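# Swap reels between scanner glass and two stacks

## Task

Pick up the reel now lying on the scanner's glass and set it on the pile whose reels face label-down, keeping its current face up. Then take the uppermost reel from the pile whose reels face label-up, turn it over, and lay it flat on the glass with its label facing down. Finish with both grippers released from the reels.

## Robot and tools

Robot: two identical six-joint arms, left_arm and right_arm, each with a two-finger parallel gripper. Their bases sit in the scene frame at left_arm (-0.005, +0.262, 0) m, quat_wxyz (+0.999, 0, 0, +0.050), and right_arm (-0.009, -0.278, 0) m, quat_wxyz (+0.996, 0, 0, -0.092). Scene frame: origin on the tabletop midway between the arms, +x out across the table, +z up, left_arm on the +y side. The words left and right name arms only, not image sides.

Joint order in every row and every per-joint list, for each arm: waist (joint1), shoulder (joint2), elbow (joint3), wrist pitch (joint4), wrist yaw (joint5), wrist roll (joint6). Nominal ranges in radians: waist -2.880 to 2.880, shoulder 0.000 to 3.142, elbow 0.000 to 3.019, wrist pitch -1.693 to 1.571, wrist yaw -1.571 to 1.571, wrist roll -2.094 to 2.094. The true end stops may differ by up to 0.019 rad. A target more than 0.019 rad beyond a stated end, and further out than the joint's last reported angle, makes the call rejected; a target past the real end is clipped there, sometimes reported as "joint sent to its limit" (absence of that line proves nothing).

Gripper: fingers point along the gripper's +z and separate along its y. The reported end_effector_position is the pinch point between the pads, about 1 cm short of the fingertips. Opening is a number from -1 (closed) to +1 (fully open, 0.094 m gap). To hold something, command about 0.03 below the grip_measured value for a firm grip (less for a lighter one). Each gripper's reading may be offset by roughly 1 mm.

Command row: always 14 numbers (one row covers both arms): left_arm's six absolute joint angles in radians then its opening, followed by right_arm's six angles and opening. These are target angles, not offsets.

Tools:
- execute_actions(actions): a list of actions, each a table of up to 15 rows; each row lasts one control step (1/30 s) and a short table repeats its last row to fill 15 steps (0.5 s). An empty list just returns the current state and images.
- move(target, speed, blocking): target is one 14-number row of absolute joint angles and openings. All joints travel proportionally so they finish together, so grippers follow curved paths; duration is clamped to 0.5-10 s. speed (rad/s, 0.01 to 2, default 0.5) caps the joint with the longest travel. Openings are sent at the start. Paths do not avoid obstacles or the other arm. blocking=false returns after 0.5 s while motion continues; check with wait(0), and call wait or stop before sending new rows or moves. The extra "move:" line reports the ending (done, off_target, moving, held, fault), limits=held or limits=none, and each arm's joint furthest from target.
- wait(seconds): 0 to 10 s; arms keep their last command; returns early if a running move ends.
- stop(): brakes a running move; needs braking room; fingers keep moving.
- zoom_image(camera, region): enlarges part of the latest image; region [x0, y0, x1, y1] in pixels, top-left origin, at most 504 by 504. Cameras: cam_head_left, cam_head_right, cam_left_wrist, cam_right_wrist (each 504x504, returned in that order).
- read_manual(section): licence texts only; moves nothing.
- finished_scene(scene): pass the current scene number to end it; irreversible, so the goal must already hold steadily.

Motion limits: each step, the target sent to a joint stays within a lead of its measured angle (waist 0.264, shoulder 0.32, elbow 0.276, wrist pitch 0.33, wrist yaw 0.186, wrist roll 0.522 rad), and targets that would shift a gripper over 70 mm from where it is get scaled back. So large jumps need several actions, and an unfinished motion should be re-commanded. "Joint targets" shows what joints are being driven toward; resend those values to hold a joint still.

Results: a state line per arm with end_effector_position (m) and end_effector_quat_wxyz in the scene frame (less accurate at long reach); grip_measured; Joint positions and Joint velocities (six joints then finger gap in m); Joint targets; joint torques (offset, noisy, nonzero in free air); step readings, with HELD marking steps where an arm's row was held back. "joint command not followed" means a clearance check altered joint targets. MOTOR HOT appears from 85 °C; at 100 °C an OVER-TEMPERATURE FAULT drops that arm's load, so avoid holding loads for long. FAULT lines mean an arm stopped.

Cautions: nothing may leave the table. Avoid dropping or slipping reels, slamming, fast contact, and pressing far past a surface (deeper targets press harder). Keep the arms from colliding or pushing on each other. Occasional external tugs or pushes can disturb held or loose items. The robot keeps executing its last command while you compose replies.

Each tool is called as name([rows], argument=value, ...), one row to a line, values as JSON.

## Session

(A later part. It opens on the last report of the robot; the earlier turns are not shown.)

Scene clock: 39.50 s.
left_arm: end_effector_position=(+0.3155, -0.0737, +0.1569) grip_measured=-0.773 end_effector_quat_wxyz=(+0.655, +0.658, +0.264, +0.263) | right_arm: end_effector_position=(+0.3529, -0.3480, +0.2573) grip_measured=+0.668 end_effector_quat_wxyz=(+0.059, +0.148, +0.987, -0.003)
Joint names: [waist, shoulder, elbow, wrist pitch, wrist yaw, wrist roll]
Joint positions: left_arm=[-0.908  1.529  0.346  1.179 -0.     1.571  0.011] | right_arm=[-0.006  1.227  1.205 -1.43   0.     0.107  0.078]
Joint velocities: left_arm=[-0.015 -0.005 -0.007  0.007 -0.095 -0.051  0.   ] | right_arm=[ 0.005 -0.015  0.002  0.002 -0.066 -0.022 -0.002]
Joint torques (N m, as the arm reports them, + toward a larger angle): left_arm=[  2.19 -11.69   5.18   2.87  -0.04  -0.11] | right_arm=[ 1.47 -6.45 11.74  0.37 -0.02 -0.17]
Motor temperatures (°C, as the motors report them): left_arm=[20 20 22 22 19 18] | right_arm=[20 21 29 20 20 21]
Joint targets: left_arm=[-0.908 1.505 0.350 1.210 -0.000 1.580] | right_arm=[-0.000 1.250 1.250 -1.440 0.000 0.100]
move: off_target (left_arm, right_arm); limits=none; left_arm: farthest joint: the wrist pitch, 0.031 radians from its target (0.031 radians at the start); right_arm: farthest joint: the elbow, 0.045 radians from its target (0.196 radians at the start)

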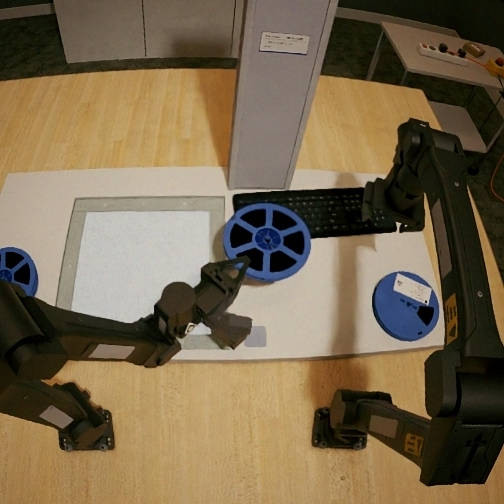

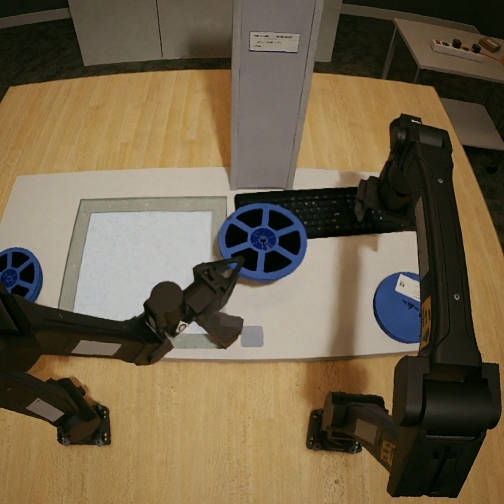

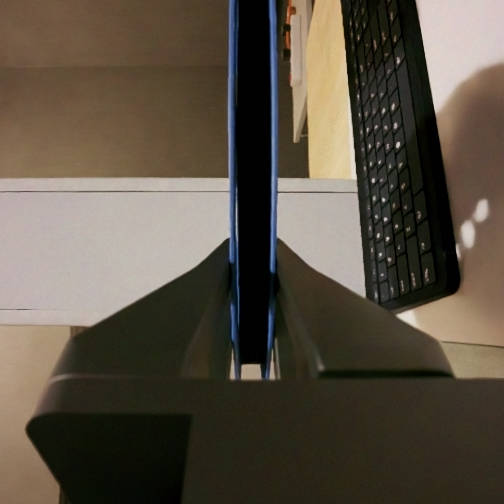

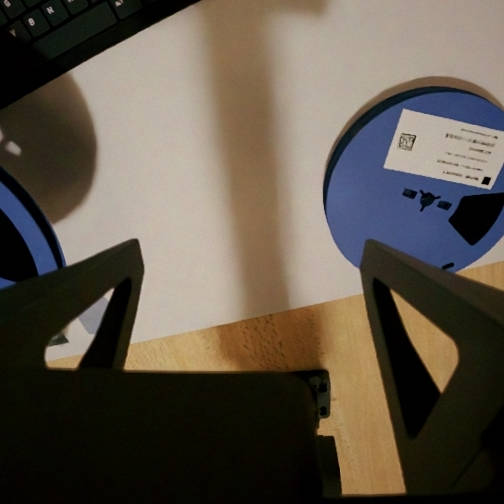

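move(target=[-0.908,1.505,0.35,1.21,0,1.58,-0.81,0.42,1.388,1.174,-1.363,0,0.295,0.68], speed=0.4)

Scene clock: 41.40 s.
left_arm: end_effector_position=(+0.3155, -0.0737, +0.1569) grip_measured=-0.773 end_effector_quat_wxyz=(+0.655, +0.658, +0.264, +0.263) | right_arm: end_effector_position=(+0.3683, -0.1871, +0.1953) grip_measured=+0.678 end_effector_quat_wxyz=(+0.001, +0.025, +1.000, +0.000)
Joint names: [waist, shoulder, elbow, wrist pitch, wrist yaw, wrist roll]
Joint positions: left_arm=[-0.908  1.529  0.346  1.179 -0.     1.571  0.011] | right_arm=[ 0.421  1.37   1.175 -1.374  0.     0.287  0.079]
Joint velocities: left_arm=[ 0.005 -0.015 -0.007 -0.022 -0.007  0.051 -0.002] | right_arm=[-0.015 -0.005  0.017  0.007  0.022  0.037 -0.   ]
Joint torques (N m, as the arm reports them, + toward a larger angle): left_arm=[  2.22 -11.79   5.2    2.85  -0.04  -0.08] | right_arm=[ 1.03 -9.2   7.78  1.06  0.    0.  ]
Motor temperatures (°C, as the motors report them): left_arm=[20 20 22 23 19 18] | right_arm=[20 21 29 20 20 21]
Joint targets: left_arm=[-0.908 1.505 0.350 1.210 0.000 1.580] | right_arm=[0.420 1.388 1.174 -1.363 0.000 0.295]
move: off_target (left_arm); limits=none; left_arm: farthest joint: the wrist pitch, 0.031 radians from its target (0.031 radians at the start); right_arm: farthest joint: the shoulder, 0.018 radians from its target (0.161 radians at the start)

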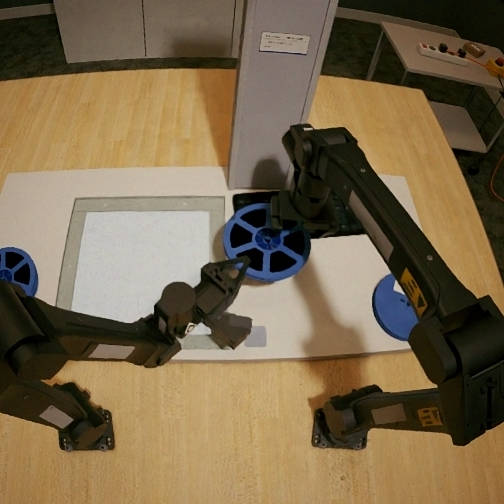

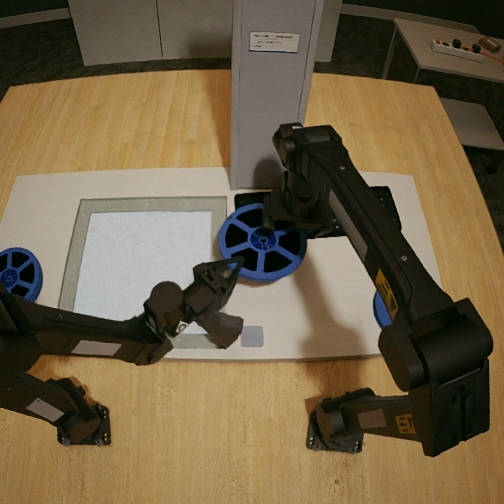

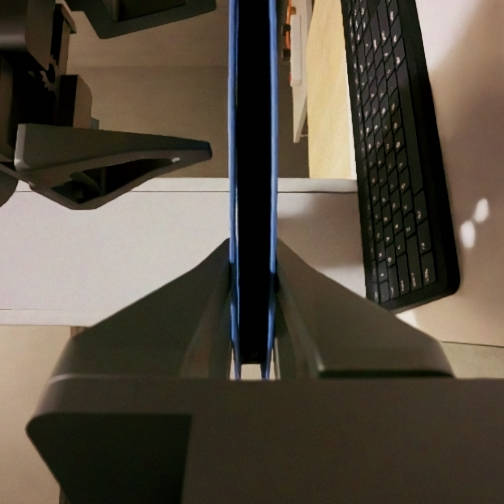

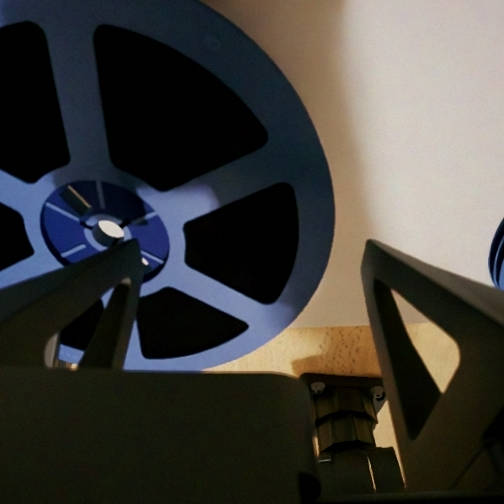

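execute_actions(actions=[])

Scene clock: 41.97 s.
left_arm: end_effector_position=(+0.3155, -0.0737, +0.1569) grip_measured=-0.773 end_effector_quat_wxyz=(+0.655, +0.658, +0.264, +0.263) | right_arm: end_effector_position=(+0.3683, -0.1871, +0.1953) grip_measured=+0.678 end_effector_quat_wxyz=(+0.001, +0.026, +1.000, +0.000)
Joint names: [waist, shoulder, elbow, wrist pitch, wrist yaw, wrist roll]
Joint positions: left_arm=[-0.908  1.529  0.346  1.179 -0.     1.571  0.011] | right_arm=[ 0.421  1.37   1.175 -1.374  0.     0.288  0.079]
Joint velocities: left_arm=[-0.024 -0.015  0.002  0.007 -0.037  0.037 -0.   ] | right_arm=[-0.005  0.015  0.012 -0.002  0.037 -0.051 -0.   ]
Joint torques (N m, as the arm reports them, + toward a larger angle): left_arm=[  2.22 -11.78   5.17   2.85  -0.04  -0.08] | right_arm=[ 0.96 -9.04  7.71  1.06  0.    0.  ]
Motor temperatures (°C, as the motors report them): left_arm=[20 20 22 23 19 18] | right_arm=[20 21 29 20 20 21]
Joint targets: left_arm=[-0.908 1.505 0.350 1.210 -0.000 1.580] | right_arm=[0.420 1.388 1.174 -1.363 -0.000 0.295]

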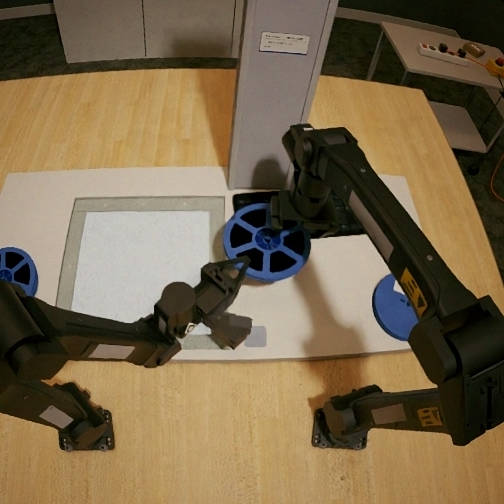

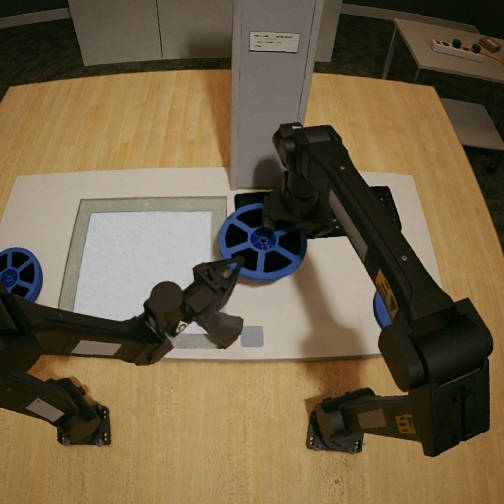

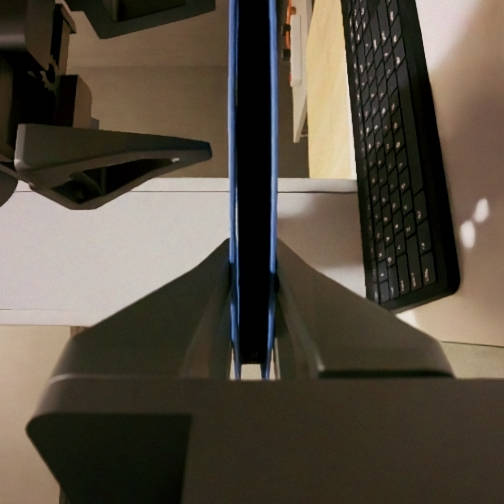

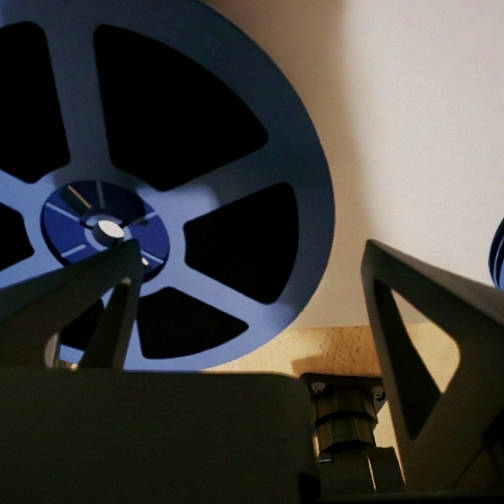

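execute_actions([
  [[-0.908,1.505,0.35,1.21,0,1.58,-0.81,0.42,1.405,1.174,-1.375,0,0.295,0.68]],
  [[-0.908,1.505,0.35,1.21,0,1.58,-0.81,0.42,1.42,1.174,-1.385,0,0.295,0.68]],
])

Scene clock: 43.20 s.
left_arm: end_effector_position=(+0.3155, -0.0737, +0.1569) grip_measured=-0.773 end_effector_quat_wxyz=(+0.655, +0.658, +0.264, +0.263) | right_arm: end_effector_position=(+0.3695, -0.1869, +0.1851) grip_measured=+0.678 end_effector_quat_wxyz=(-0.013, +0.026, +1.000, -0.004)
Joint names: [waist, shoulder, elbow, wrist pitch, wrist yaw, wrist roll]
Joint positions: left_arm=[-0.908  1.529  0.346  1.179 -0.     1.571  0.011] | right_arm=[ 0.421  1.398  1.175 -1.376  0.     0.288  0.079]
Joint velocities: left_arm=[-0.005  0.015 -0.002 -0.007  0.081 -0.022 -0.001] | right_arm=[ 0.005 -0.005  0.007 -0.007 -0.037 -0.022  0.   ]
Joint torques (N m, as the arm reports them, + toward a larger angle): left_arm=[  2.25 -11.7    5.19   2.85  -0.04  -0.08] | right_arm=[ 1.04 -9.06  7.69  0.03  0.    0.  ]
Motor temperatures (°C, as the motors report them): left_arm=[20 20 22 23 19 18] | right_arm=[20 21 28 20 20 21]
Joint targets: left_arm=[-0.908 1.505 0.350 1.210 0.000 1.580] | right_arm=[0.420 1.420 1.174 -1.385 -0.000 0.295]
Step readings (joint positions; steps 1 to 15: 1st action; 16 to 30: 2nd action):
0: left_arm=[-0.908 1.529 0.346 1.179 -0.000 1.571] | right_arm=[0.421 1.370 1.175 -1.374 0.000 0.288]
1: left_arm=[-0.908 1.529 0.346 1.179 -0.000 1.571] | right_arm=[0.421 1.371 1.175 -1.374 0.000 0.288]
2: left_arm=[-0.908 1.529 0.346 1.179 -0.000 1.571] | right_arm=[0.421 1.372 1.175 -1.374 0.000 0.288]
4: left_arm=[-0.908 1.529 0.346 1.179 -0.000 1.571] | right_arm=[0.421 1.375 1.175 -1.374 0.000 0.288]
8: left_arm=[-0.908 1.529 0.346 1.179 -0.000 1.571] | right_arm=[0.421 1.382 1.175 -1.374 0.000 0.288]
15: left_arm=[-0.908 1.529 0.346 1.179 -0.000 1.571] | right_arm=[0.421 1.382 1.175 -1.374 0.000 0.288]
16: left_arm=[-0.908 1.529 0.346 1.179 -0.000 1.571] | right_arm=[0.421 1.383 1.175 -1.374 0.000 0.288]
17: left_arm=[-0.908 1.529 0.346 1.179 -0.000 1.571] | right_arm=[0.421 1.384 1.175 -1.375 0.000 0.288]
19: left_arm=[-0.908 1.529 0.346 1.179 -0.000 1.571] | right_arm=[0.421 1.389 1.175 -1.376 0.000 0.288]
23: left_arm=[-0.908 1.529 0.346 1.179 -0.000 1.571] | right_arm=[0.421 1.397 1.175 -1.376 0.000 0.288]
30: Joint positions above

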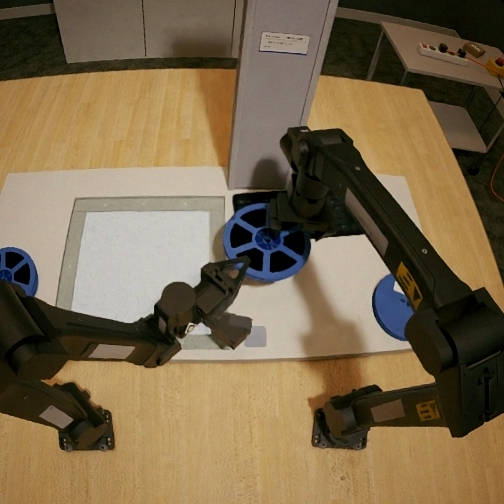

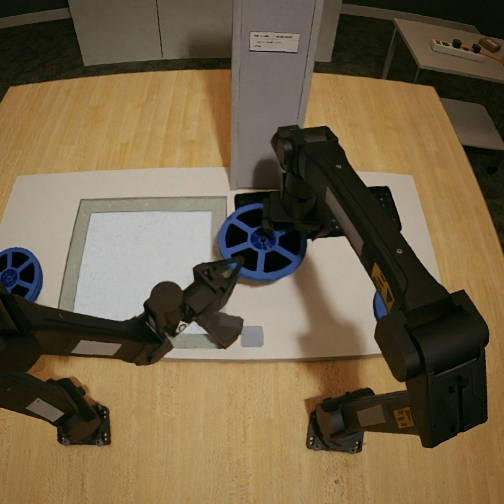

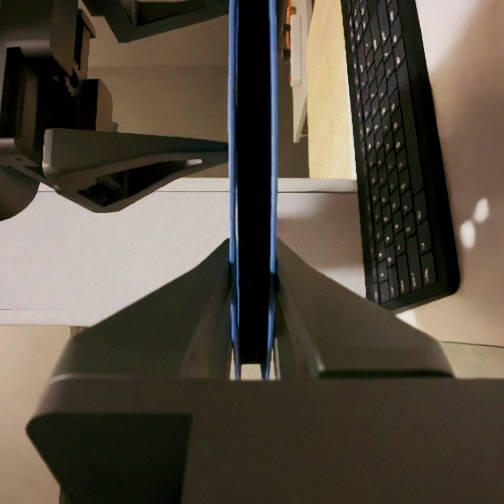

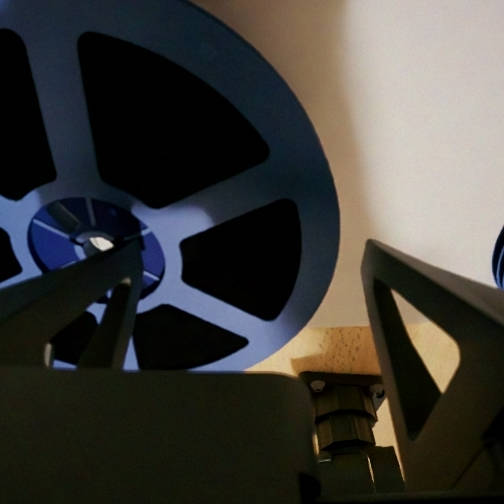

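execute_actions([
  [[-0.908,1.505,0.35,1.21,0,1.58,-0.81,0.42,1.42,1.174,-1.408,0,0.295,0.68]],
  [[-0.908,1.505,0.35,1.21,0,1.58,-0.81,0.42,1.433,1.174,-1.408,0,0.295,0.68]],
  [[-0.908,1.505,0.35,1.21,0,1.58,-0.81,0.42,1.446,1.174,-1.41,0,0.295,0.68]],
])

Scene clock: 44.93 s.
left_arm: end_effector_position=(+0.3153, -0.0735, +0.1566) grip_measured=-0.773 end_effector_quat_wxyz=(+0.655, +0.658, +0.264, +0.263) | right_arm: end_effector_position=(+0.3642, -0.1880, +0.1781) grip_measured=+0.678 end_effector_quat_wxyz=(-0.036, +0.026, +0.999, -0.009)
Joint names: [waist, shoulder, elbow, wrist pitch, wrist yaw, wrist roll]
Joint positions: left_arm=[-0.908  1.529  0.345  1.179 -0.     1.572  0.011] | right_arm=[ 0.421  1.418  1.175 -1.402 -0.     0.288  0.079]
Joint velocities: left_arm=[-0.005 -0.005  0.012  0.007  0.022  0.022  0.001] | right_arm=[-0.015 -0.015  0.017 -0.007 -0.022  0.051 -0.   ]
Joint torques (N m, as the arm reports them, + toward a larger angle): left_arm=[  2.3  -11.59   5.2    2.82  -0.04  -0.09] | right_arm=[ 1.   -8.7   7.56  0.    0.03  0.  ]
Motor temperatures (°C, as the motors report them): left_arm=[20 20 22 23 19 18] | right_arm=[20 21 28 20 20 21]
Joint targets: left_arm=[-0.908 1.505 0.350 1.210 -0.000 1.580] | right_arm=[0.420 1.446 1.174 -1.410 0.000 0.295]
Step readings (joint positions; steps 1 to 15: 1st action; 16 to 30: 2nd action; 31 to 45: 3rd action):
0: left_arm=[-0.908 1.529 0.346 1.179 -0.000 1.571] | right_arm=[0.421 1.398 1.175 -1.376 0.000 0.288]
1: left_arm=[-0.908 1.529 0.346 1.179 -0.000 1.571] | right_arm=[0.421 1.398 1.175 -1.379 0.000 0.288]
2: left_arm=[-0.908 1.529 0.346 1.179 -0.000 1.571] | right_arm=[0.421 1.398 1.175 -1.386 0.000 0.288]
4: left_arm=[-0.908 1.529 0.346 1.179 -0.000 1.571] | right_arm=[0.421 1.398 1.175 -1.395 0.000 0.288]
8: left_arm=[-0.908 1.529 0.346 1.179 -0.000 1.571] | right_arm=[0.421 1.398 1.175 -1.398 0.000 0.288]
15: left_arm=[-0.908 1.529 0.346 1.179 -0.000 1.571] | right_arm=[0.421 1.398 1.175 -1.399 0.000 0.288]
16: left_arm=[-0.908 1.529 0.346 1.179 -0.000 1.571] | right_arm=[0.421 1.399 1.175 -1.399 0.000 0.288]
17: left_arm=[-0.908 1.529 0.346 1.179 -0.000 1.571] | right_arm=[0.421 1.399 1.175 -1.399 0.000 0.288]
19: left_arm=[-0.908 1.529 0.346 1.179 -0.000 1.571] | right_arm=[0.421 1.403 1.175 -1.399 0.000 0.288]
23: left_arm=[-0.908 1.529 0.346 1.179 -0.000 1.571] | right_arm=[0.421 1.409 1.175 -1.399 0.000 0.288]
30: left_arm=[-0.908 1.529 0.346 1.179 -0.000 1.571] | right_arm=[0.421 1.410 1.175 -1.399 0.000 0.288]
31: left_arm=[-0.908 1.529 0.346 1.179 -0.000 1.571] | right_arm=[0.421 1.410 1.175 -1.399 0.000 0.288]
32: left_arm=[-0.908 1.529 0.346 1.179 -0.000 1.571] | right_arm=[0.421 1.411 1.175 -1.400 0.000 0.288]
34: left_arm=[-0.908 1.529 0.346 1.179 -0.000 1.571] | right_arm=[0.421 1.415 1.175 -1.401 0.000 0.288]
38: left_arm=[-0.908 1.529 0.345 1.179 -0.000 1.571] | right_arm=[0.421 1.418 1.175 -1.402 -0.000 0.288]
45: Joint positions above

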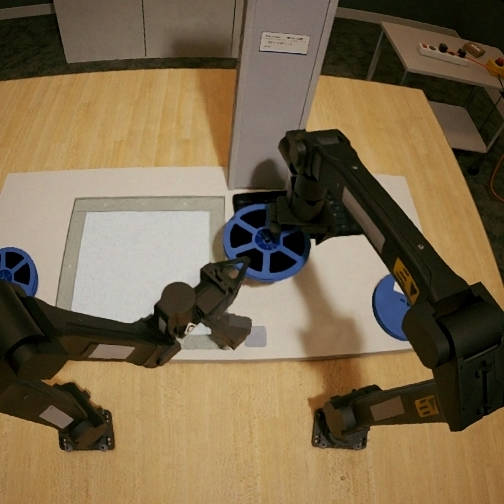

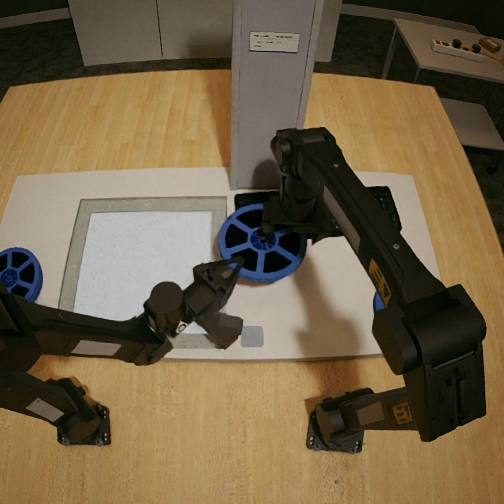

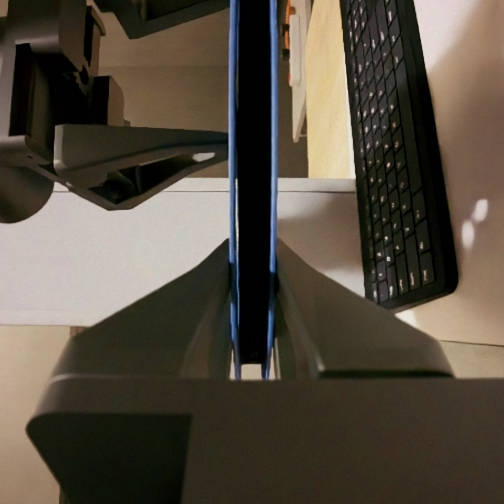

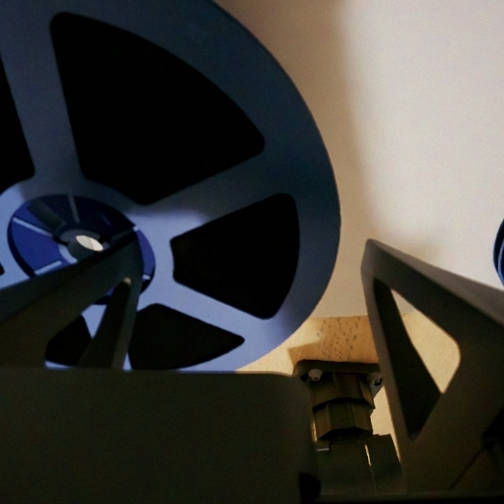

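execute_actions([
  [[-0.908,1.505,0.35,1.21,0,1.58,-0.81,0.42,1.435,1.174,-1.41,0,0.295,0.56]],
  [[-0.908,1.505,0.35,1.21,0,1.58,-0.81,0.42,1.452,1.174,-1.41,0,0.295,0.56]],
])

zoom_image(camera="cam_right_wrist", region=[0,160,240,340])

Scene clock: 46.17 s.
left_arm: end_effector_position=(+0.3153, -0.0735, +0.1566) grip_measured=-0.773 end_effector_quat_wxyz=(+0.654, +0.658, +0.263, +0.263) | right_arm: end_effector_position=(+0.3642, -0.1879, +0.1777) grip_measured=+0.562 end_effector_quat_wxyz=(-0.036, +0.026, +0.999, -0.009)
Joint names: [waist, shoulder, elbow, wrist pitch, wrist yaw, wrist roll]
Joint positions: left_arm=[-0.908  1.529  0.345  1.179 -0.     1.573  0.011] | right_arm=[ 0.421  1.419  1.175 -1.402 -0.001  0.288  0.073]
Joint velocities: left_arm=[-0.015 -0.015 -0.002  0.002  0.037 -0.007 -0.001] | right_arm=[-0.005 -0.024  0.002  0.007 -0.037  0.022 -0.   ]
Joint torques (N m, as the arm reports them, + toward a larger angle): left_arm=[  2.24 -11.74   5.21   2.87  -0.04  -0.09] | right_arm=[ 0.99 -8.27  7.53 -0.02  0.06  0.  ]
Motor temperatures (°C, as the motors report them): left_arm=[20 20 22 23 19 18] | right_arm=[20 21 28 20 20 21]
Joint targets: left_arm=[-0.908 1.505 0.350 1.210 0.000 1.580] | right_arm=[0.420 1.452 1.174 -1.410 0.000 0.295]
Step readings (joint positions; steps 1 to 15: 1st action; 16 to 30: 2nd action):
0: left_arm=[-0.908 1.529 0.345 1.179 -0.000 1.572] | right_arm=[0.421 1.418 1.175 -1.402 -0.000 0.288]
1: left_arm=[-0.908 1.529 0.345 1.179 -0.000 1.572] | right_arm=[0.421 1.418 1.175 -1.402 -0.001 0.288]
2: left_arm=[-0.908 1.529 0.345 1.179 -0.000 1.572] | right_arm=[0.421 1.418 1.175 -1.402 -0.001 0.288]
4: left_arm=[-0.908 1.529 0.345 1.179 -0.000 1.572] | right_arm=[0.421 1.418 1.175 -1.402 -0.001 0.288]
8: left_arm=[-0.908 1.529 0.345 1.179 -0.000 1.572] | right_arm=[0.421 1.418 1.175 -1.402 -0.001 0.288]
15: left_arm=[-0.908 1.529 0.345 1.179 -0.000 1.572] | right_arm=[0.421 1.418 1.175 -1.402 -0.001 0.288]
16: left_arm=[-0.908 1.529 0.345 1.179 -0.000 1.572] | right_arm=[0.421 1.419 1.175 -1.402 -0.001 0.288]
17: left_arm=[-0.908 1.529 0.345 1.179 -0.000 1.572] | right_arm=[0.421 1.419 1.175 -1.402 -0.001 0.288]
19: left_arm=[-0.908 1.529 0.345 1.179 -0.000 1.572] | right_arm=[0.421 1.419 1.175 -1.402 -0.001 0.288]
23: left_arm=[-0.908 1.529 0.345 1.179 -0.000 1.572] | right_arm=[0.421 1.419 1.175 -1.402 -0.001 0.288]
30: Joint positions above

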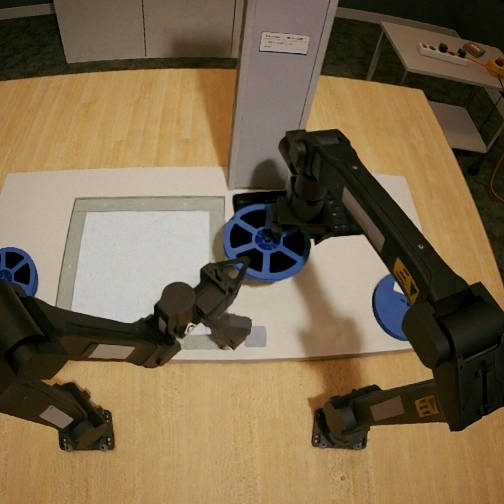

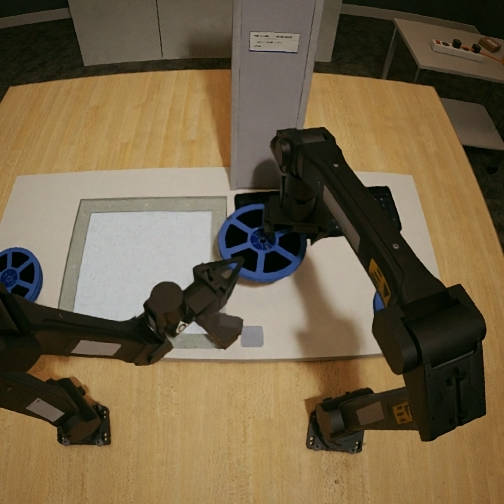

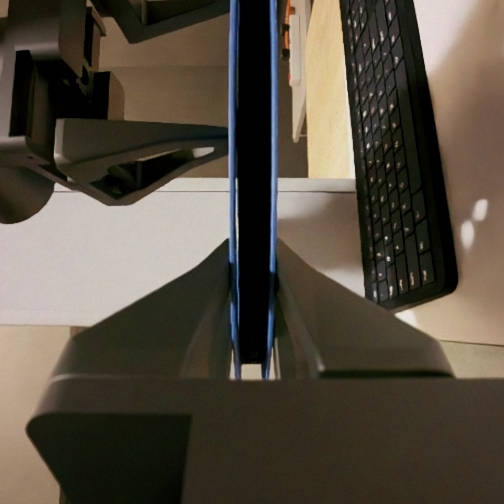

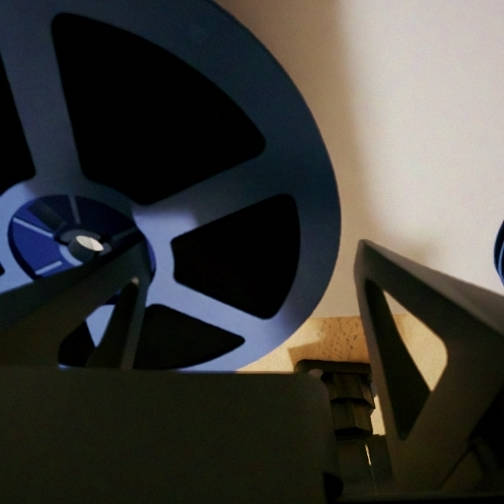

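Region (0, 160, 240, 340) of cam_right_wrist's 504x504 image, scaled by 2.100, with more detail than that image has; it fills the top 378 rows of this view, and the rest is white.

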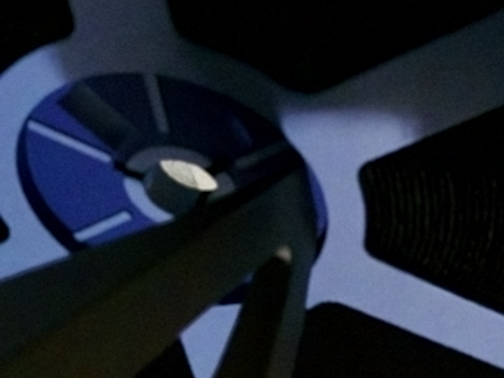

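execute_actions([
  [[-0.908,1.505,0.35,1.21,0,1.58,-0.81,0.432,1.43,1.174,-1.41,0,0.295,0.46]],
  [[-0.908,1.505,0.35,1.21,0,1.58,-0.81,0.432,1.43,1.174,-1.41,0,0.295,0.37]],
  [[-0.908,1.505,0.35,1.21,0,1.58,-0.81,0.432,1.43,1.174,-1.41,0,0.295,0.285]],
])

Scene clock: 47.83 s.
left_arm: end_effector_position=(+0.3149, -0.0739, +0.1566) grip_measured=-0.773 end_effector_quat_wxyz=(+0.655, +0.658, +0.262, +0.263) | right_arm: end_effector_position=(+0.3638, -0.1861, +0.1777) grip_measured=+0.314 end_effector_quat_wxyz=(-0.037, +0.026, +0.999, -0.008)
Joint names: [waist, shoulder, elbow, wrist pitch, wrist yaw, wrist roll]
Joint positions: left_arm=[-0.908  1.529  0.345  1.179  0.002  1.573  0.011] | right_arm=[ 0.425  1.419  1.175 -1.402 -0.004  0.292  0.062]
Joint velocities: left_arm=[-0.015 -0.005 -0.007  0.002  0.022  0.037  0.001] | right_arm=[-0.005 -0.005 -0.017 -0.002 -0.037  0.022 -0.   ]
Joint torques (N m, as the arm reports them, + toward a larger angle): left_arm=[  2.22 -11.85   5.24   2.87  -0.14  -0.1 ] | right_arm=[  1.59 -10.23   7.55  -0.01   0.15  -0.04]
Motor temperatures (°C, as the motors report them): left_arm=[20 20 22 23 19 18] | right_arm=[20 21 28 20 20 21]
Joint targets: left_arm=[-0.908 1.505 0.350 1.210 0.000 1.580] | right_arm=[0.432 1.430 1.174 -1.410 -0.000 0.295]
Step readings (joint positions; steps 1 to 15: 1st action; 16 to 30: 2nd action; 31 to 45: 3rd action):
0: left_arm=[-0.908 1.529 0.345 1.179 -0.000 1.573] | right_arm=[0.421 1.419 1.175 -1.402 -0.001 0.288]
1: left_arm=[-0.908 1.529 0.345 1.179 -0.000 1.573] | right_arm=[0.422 1.419 1.175 -1.402 -0.001 0.288]
2: left_arm=[-0.908 1.529 0.345 1.179 -0.000 1.573] | right_arm=[0.422 1.419 1.175 -1.402 -0.002 0.288]
4: left_arm=[-0.908 1.529 0.345 1.179 -0.000 1.573] | right_arm=[0.422 1.419 1.175 -1.402 -0.002 0.288]
8: left_arm=[-0.908 1.529 0.345 1.179 -0.000 1.573] | right_arm=[0.422 1.419 1.175 -1.402 -0.002 0.289]
15: left_arm=[-0.908 1.529 0.345 1.179 -0.000 1.573] | right_arm=[0.422 1.419 1.175 -1.402 -0.002 0.289]
16: left_arm=[-0.908 1.529 0.345 1.179 0.001 1.573] | right_arm=[0.422 1.419 1.175 -1.402 -0.004 0.289]
17: left_arm=[-0.908 1.529 0.345 1.179 0.002 1.573] | right_arm=[0.424 1.419 1.175 -1.402 -0.005 0.289]
19: left_arm=[-0.908 1.529 0.345 1.179 0.002 1.573] | right_arm=[0.425 1.419 1.175 -1.402 -0.004 0.289]
23: left_arm=[-0.908 1.529 0.345 1.179 0.002 1.573] | right_arm=[0.425 1.419 1.175 -1.402 -0.004 0.289]
30: left_arm=[-0.908 1.529 0.345 1.179 0.002 1.573] | right_arm=[0.425 1.419 1.175 -1.402 -0.004 0.289]
31: left_arm=[-0.908 1.529 0.345 1.179 0.002 1.573] | right_arm=[0.425 1.419 1.175 -1.402 -0.004 0.290]
32: left_arm=[-0.908 1.529 0.345 1.179 0.002 1.573] | right_arm=[0.425 1.419 1.175 -1.402 -0.004 0.291]
34: left_arm=[-0.908 1.529 0.345 1.179 0.002 1.573] | right_arm=[0.425 1.419 1.175 -1.402 -0.004 0.292]
38: left_arm=[-0.908 1.529 0.345 1.179 0.002 1.573] | right_arm=[0.425 1.419 1.175 -1.402 -0.004 0.292]
45: Joint positions above

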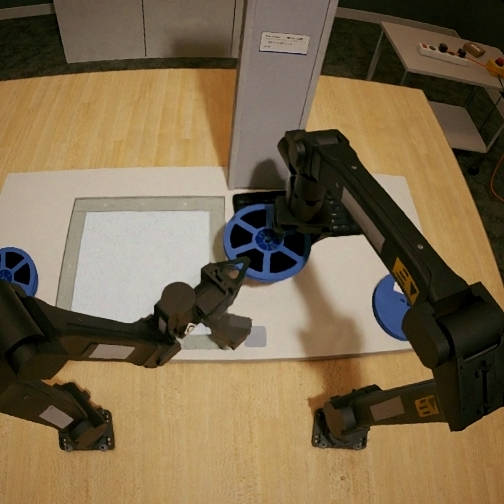

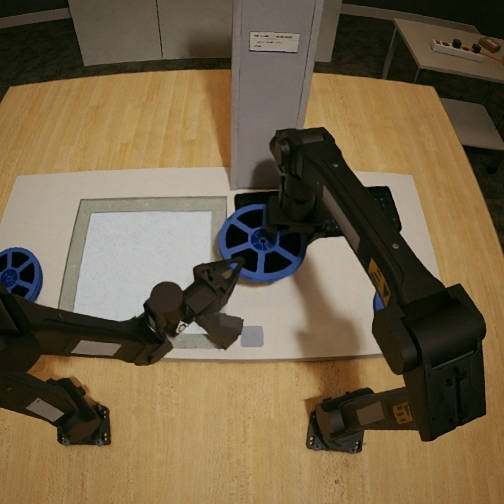

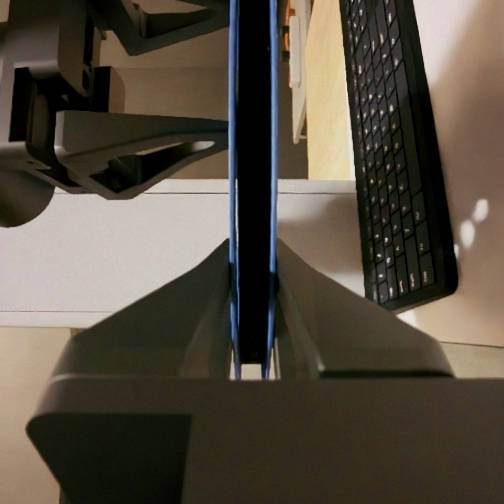

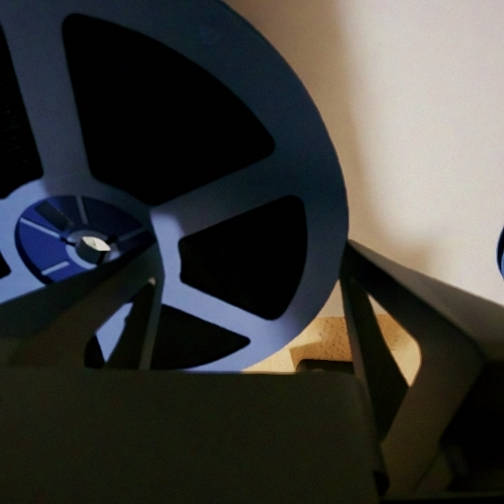

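execute_actions([
  [[-0.908,1.505,0.35,1.2,0,1.58,-0.2,0.428,1.43,1.174,-1.41,0,0.295,0.28]],
])

move(target=[0.2,1.505,0.35,1.2,0,1.58,-0.2,0.428,1.43,1.174,-1.41,0,0.295,0.28], speed=0.7)

Scene clock: 48.50 s.
left_arm: end_effector_position=(+0.3149, -0.0739, +0.1578) grip_measured=-0.203 end_effector_quat_wxyz=(+0.656, +0.658, +0.262, +0.263) | right_arm: end_effector_position=(+0.3631, -0.1868, +0.1769) grip_measured=+0.314 end_effector_quat_wxyz=(-0.037, +0.026, +0.999, -0.010)
Joint names: [waist, shoulder, elbow, wrist pitch, wrist yaw, wrist roll]
Joint positions: left_arm=[-0.908  1.526  0.345  1.179  0.002  1.573  0.037] | right_arm=[ 0.425  1.419  1.173 -1.402 -0.001  0.292  0.062]
Joint velocities: left_arm=[-0.015 -0.005  0.007 -0.002  0.007 -0.037  0.   ] | right_arm=[ 0.005  0.005  0.017 -0.002 -0.037  0.022 -0.   ]
Joint torques (N m, as the arm reports them, + toward a larger angle): left_arm=[  2.29 -11.13   5.15   2.49  -0.14  -0.1 ] | right_arm=[  1.3  -10.25   7.64  -0.01   0.04  -0.05]
Motor temperatures (°C, as the motors report them): left_arm=[20 20 21 23 19 18] | right_arm=[20 21 28 20 20 21]
Joint targets: left_arm=[-0.908 1.505 0.350 1.200 0.000 1.580] | right_arm=[0.428 1.430 1.174 -1.410 0.000 0.295]
Step readings (joint positions):
0: left_arm=[-0.908 1.529 0.345 1.179 0.002 1.573] | right_arm=[0.425 1.419 1.175 -1.402 -0.004 0.292]
1: left_arm=[-0.908 1.529 0.345 1.179 0.002 1.573] | right_arm=[0.425 1.419 1.175 -1.402 -0.003 0.292]
2: left_arm=[-0.908 1.528 0.345 1.179 0.002 1.573] | right_arm=[0.425 1.419 1.174 -1.402 -0.001 0.292]
4: left_arm=[-0.908 1.527 0.345 1.179 0.002 1.573] | right_arm=[0.425 1.419 1.173 -1.402 -0.001 0.292]
8: left_arm=[-0.908 1.526 0.345 1.179 0.002 1.573] | right_arm=[0.425 1.419 1.173 -1.402 -0.001 0.292]
15: Joint positions above

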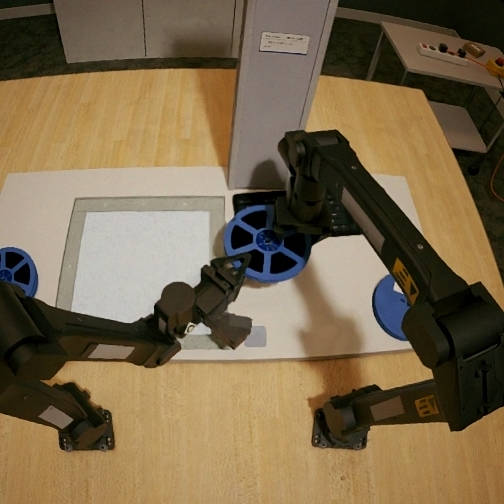

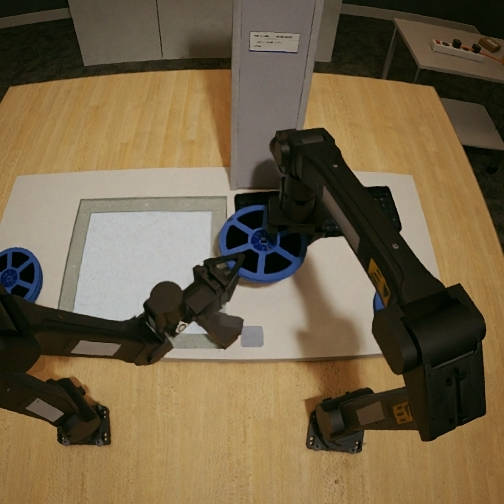

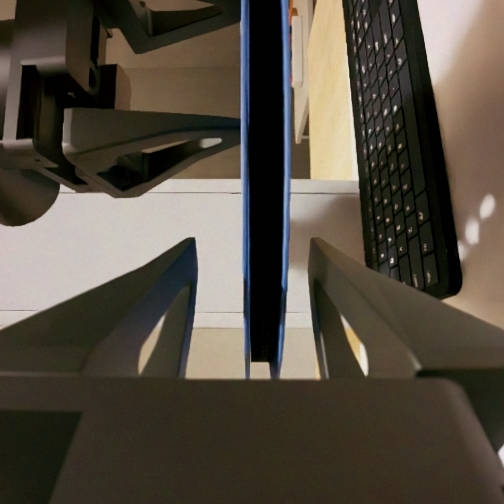

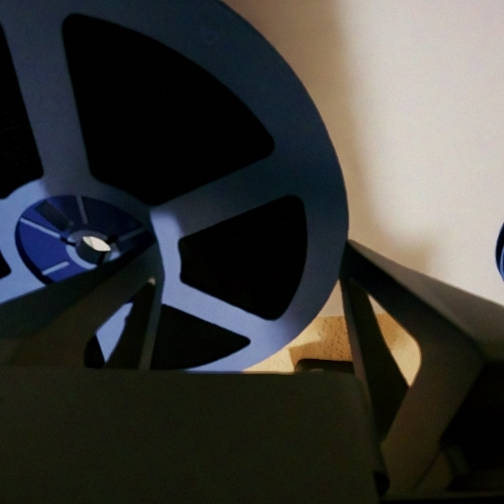

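Scene clock: 50.50 s.
left_arm: end_effector_position=(+0.4374, +0.4016, +0.1578) grip_measured=-0.203 end_effector_quat_wxyz=(+0.417, +0.419, +0.571, +0.570) | right_arm: end_effector_position=(+0.3631, -0.1868, +0.1769) grip_measured=+0.314 end_effector_quat_wxyz=(-0.037, +0.026, +0.999, -0.010)
Joint names: [waist, shoulder, elbow, wrist pitch, wrist yaw, wrist roll]
Joint positions: left_arm=[0.206 1.526 0.345 1.179 0.001 1.573 0.037] | right_arm=[ 0.425  1.419  1.173 -1.402 -0.001  0.292  0.062]
Joint velocities: left_arm=[-0.005 -0.015 -0.002 -0.012  0.007  0.007  0.001] | right_arm=[ 0.005 -0.015 -0.017 -0.002 -0.007 -0.022  0.   ]
Joint torques (N m, as the arm reports them, + toward a larger angle): left_arm=[  1.75 -11.52   5.27   2.49  -0.07  -0.09] | right_arm=[  1.29 -10.24   7.71  -0.02   0.03  -0.04]
Motor temperatures (°C, as the motors report them): left_arm=[20 20 21 23 19 18] | right_arm=[20 21 28 20 20 21]
Joint targets: left_arm=[0.200 1.505 0.350 1.200 0.000 1.580] | right_arm=[0.428 1.430 1.174 -1.410 0.000 0.295]
move: off_target (left_arm); limits=none; left_arm: farthest joint: the shoulder, 0.021 radians from its target (0.021 radians at the start); right_arm: farthest joint: the shoulder, 0.011 radians from its target (0.011 radians at the start)

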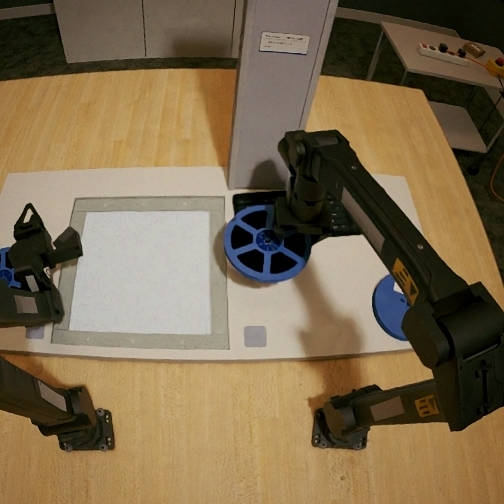

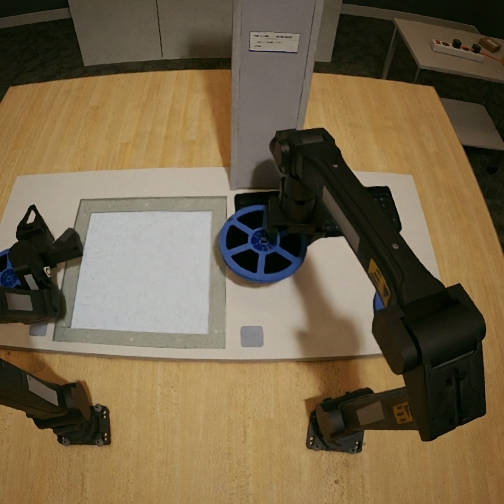

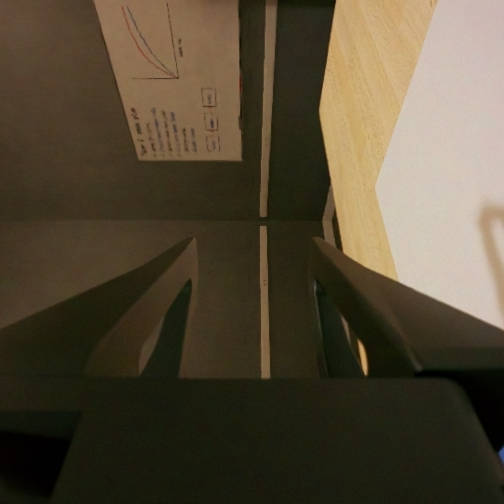

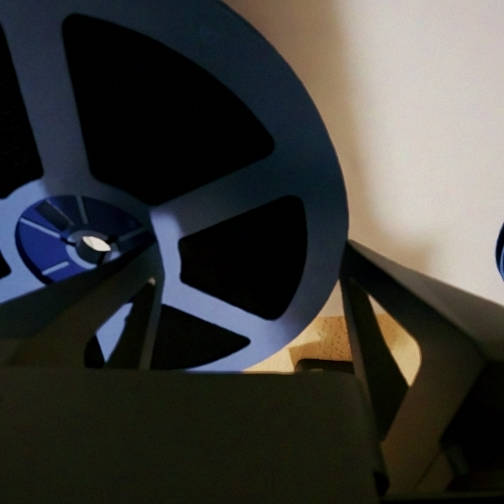

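move(target=[0.75,1.4,0.35,1.2,0,1.58,-0.2,0.934,1.81,1.41,-1.175,0,0.8,0.28], speed=0.45)

Scene clock: 52.57 s.
left_arm: end_effector_position=(+0.2972, +0.6069, +0.2049) grip_measured=-0.203 end_effector_quat_wxyz=(+0.261, +0.236, +0.626, +0.696) | right_arm: end_effector_position=(+0.3607, +0.0718, +0.0787) grip_measured=+0.314 end_effector_quat_wxyz=(-0.016, +0.017, +1.000, -0.016)
Joint names: [waist, shoulder, elbow, wrist pitch, wrist yaw, wrist roll]
Joint positions: left_arm=[0.752 1.419 0.345 1.179 0.001 1.573 0.037] | right_arm=[ 0.943  1.797  1.365 -1.184  0.     0.792  0.062]
Joint velocities: left_arm=[-0.005  0.015 -0.012 -0.007 -0.037  0.081 -0.   ] | right_arm=[-0.005  0.015 -0.002 -0.022  0.007 -0.007 -0.001]
Joint torques (N m, as the arm reports them, + toward a larger angle): left_arm=[  2.09 -10.43   5.97   2.47  -0.08  -0.09] | right_arm=[  0.49 -16.14  10.61   0.83   0.02   0.  ]
Motor temperatures (°C, as the motors report them): left_arm=[20 20 21 23 19 18] | right_arm=[20 21 28 20 20 21]
Joint targets: left_arm=[0.750 1.400 0.350 1.200 -0.000 1.580] | right_arm=[0.934 1.810 1.410 -1.175 -0.000 0.800]
move: off_target (left_arm, right_arm); limits=none; left_arm: farthest joint: the wrist pitch, 0.021 radians from its target (0.021 radians at the start); right_arm: farthest joint: the elbow, 0.045 radians from its target (0.237 radians at the start)

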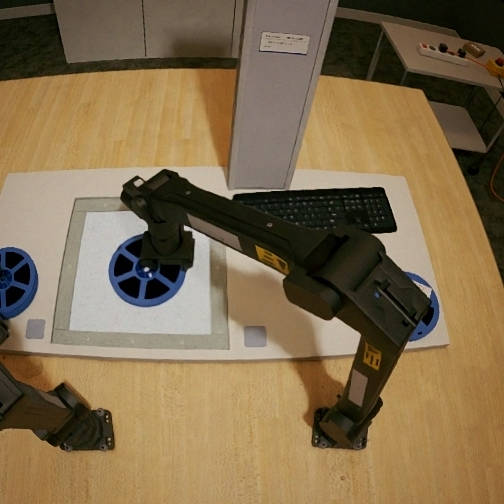

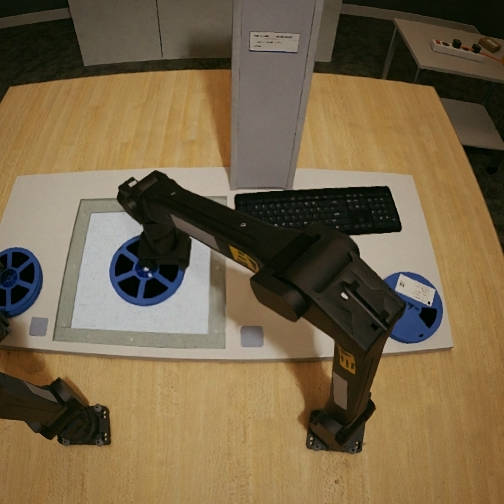

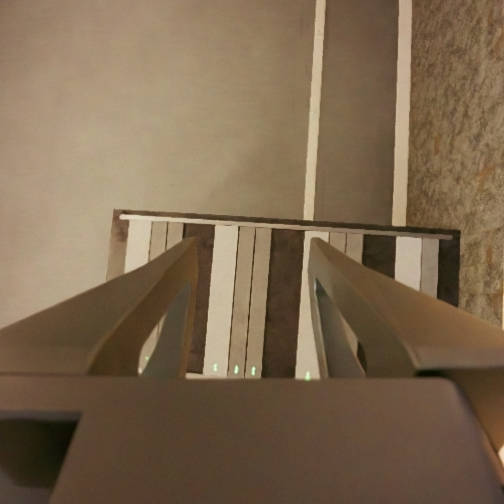

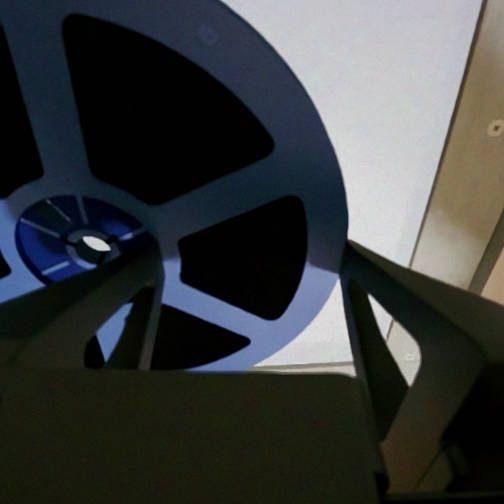

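move(target=[0.75,1.4,0.35,1.2,0,1.58,-0.2,0.936,1.88,1.40,-1.145,0,0.8,0.28], speed=0.05)

Scene clock: 54.57 s.
left_arm: end_effector_position=(+0.2972, +0.6069, +0.2049) grip_measured=-0.203 end_effector_quat_wxyz=(+0.261, +0.236, +0.626, +0.696) | right_arm: end_effector_position=(+0.3635, +0.0753, +0.0595) grip_measured=+0.314 end_effector_quat_wxyz=(-0.021, +0.017, +0.999, -0.019)
Joint names: [waist, shoulder, elbow, wrist pitch, wrist yaw, wrist roll]
Joint positions: left_arm=[0.752 1.419 0.345 1.179 0.001 1.573 0.037] | right_arm=[ 0.943  1.836  1.365 -1.156 -0.003  0.793  0.062]
Joint velocities: left_arm=[-0.005 -0.005 -0.002 -0.007  0.022  0.037  0.   ] | right_arm=[-0.015  0.005  0.007  0.017 -0.007  0.022  0.   ]
Joint torques (N m, as the arm reports them, + toward a larger angle): left_arm=[  2.07 -10.43   5.93   2.48  -0.08  -0.09] | right_arm=[  0.58 -13.83   9.66   0.94   0.16   0.  ]
Motor temperatures (°C, as the motors report them): left_arm=[20 20 21 23 19 18] | right_arm=[20 21 28 20 20 21]
Joint targets: left_arm=[0.750 1.400 0.350 1.200 -0.000 1.580] | right_arm=[0.936 1.880 1.400 -1.145 0.000 0.800]
move: off_target (left_arm, right_arm); limits=none; left_arm: farthest joint: the wrist pitch, 0.021 radians from its target (0.021 radians at the start); right_arm: farthest joint: the shoulder, 0.044 radians from its target (0.083 radians at the start)

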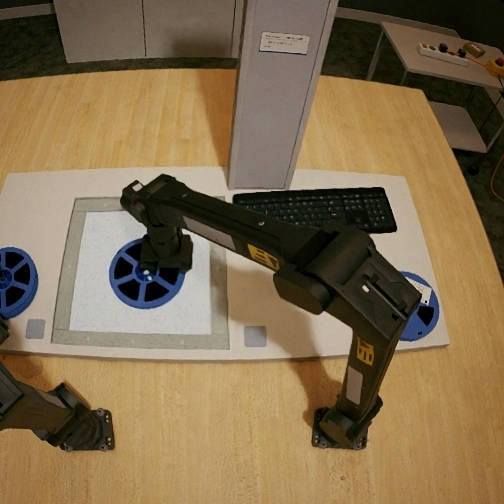

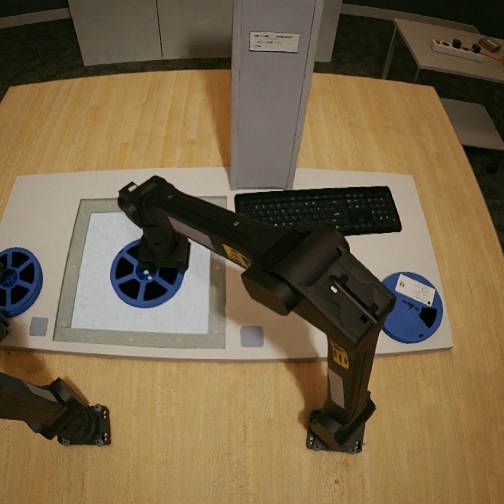

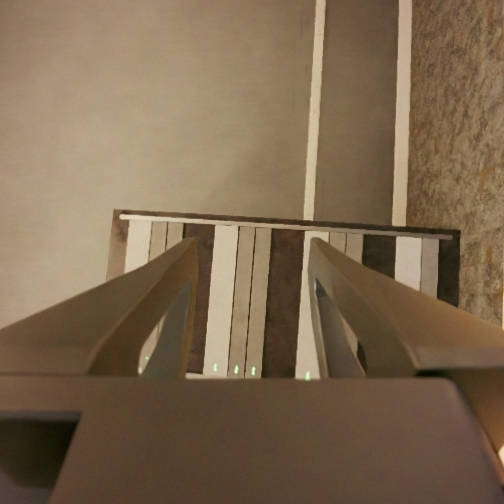

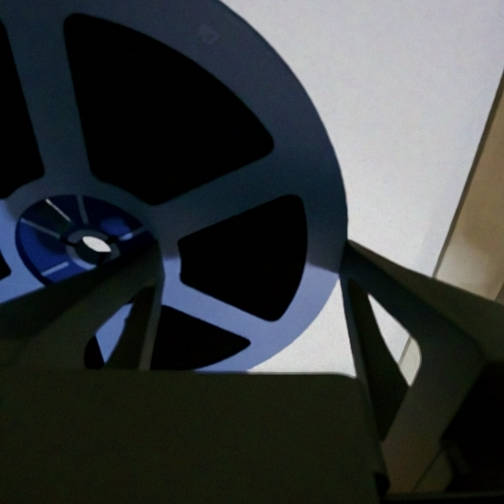

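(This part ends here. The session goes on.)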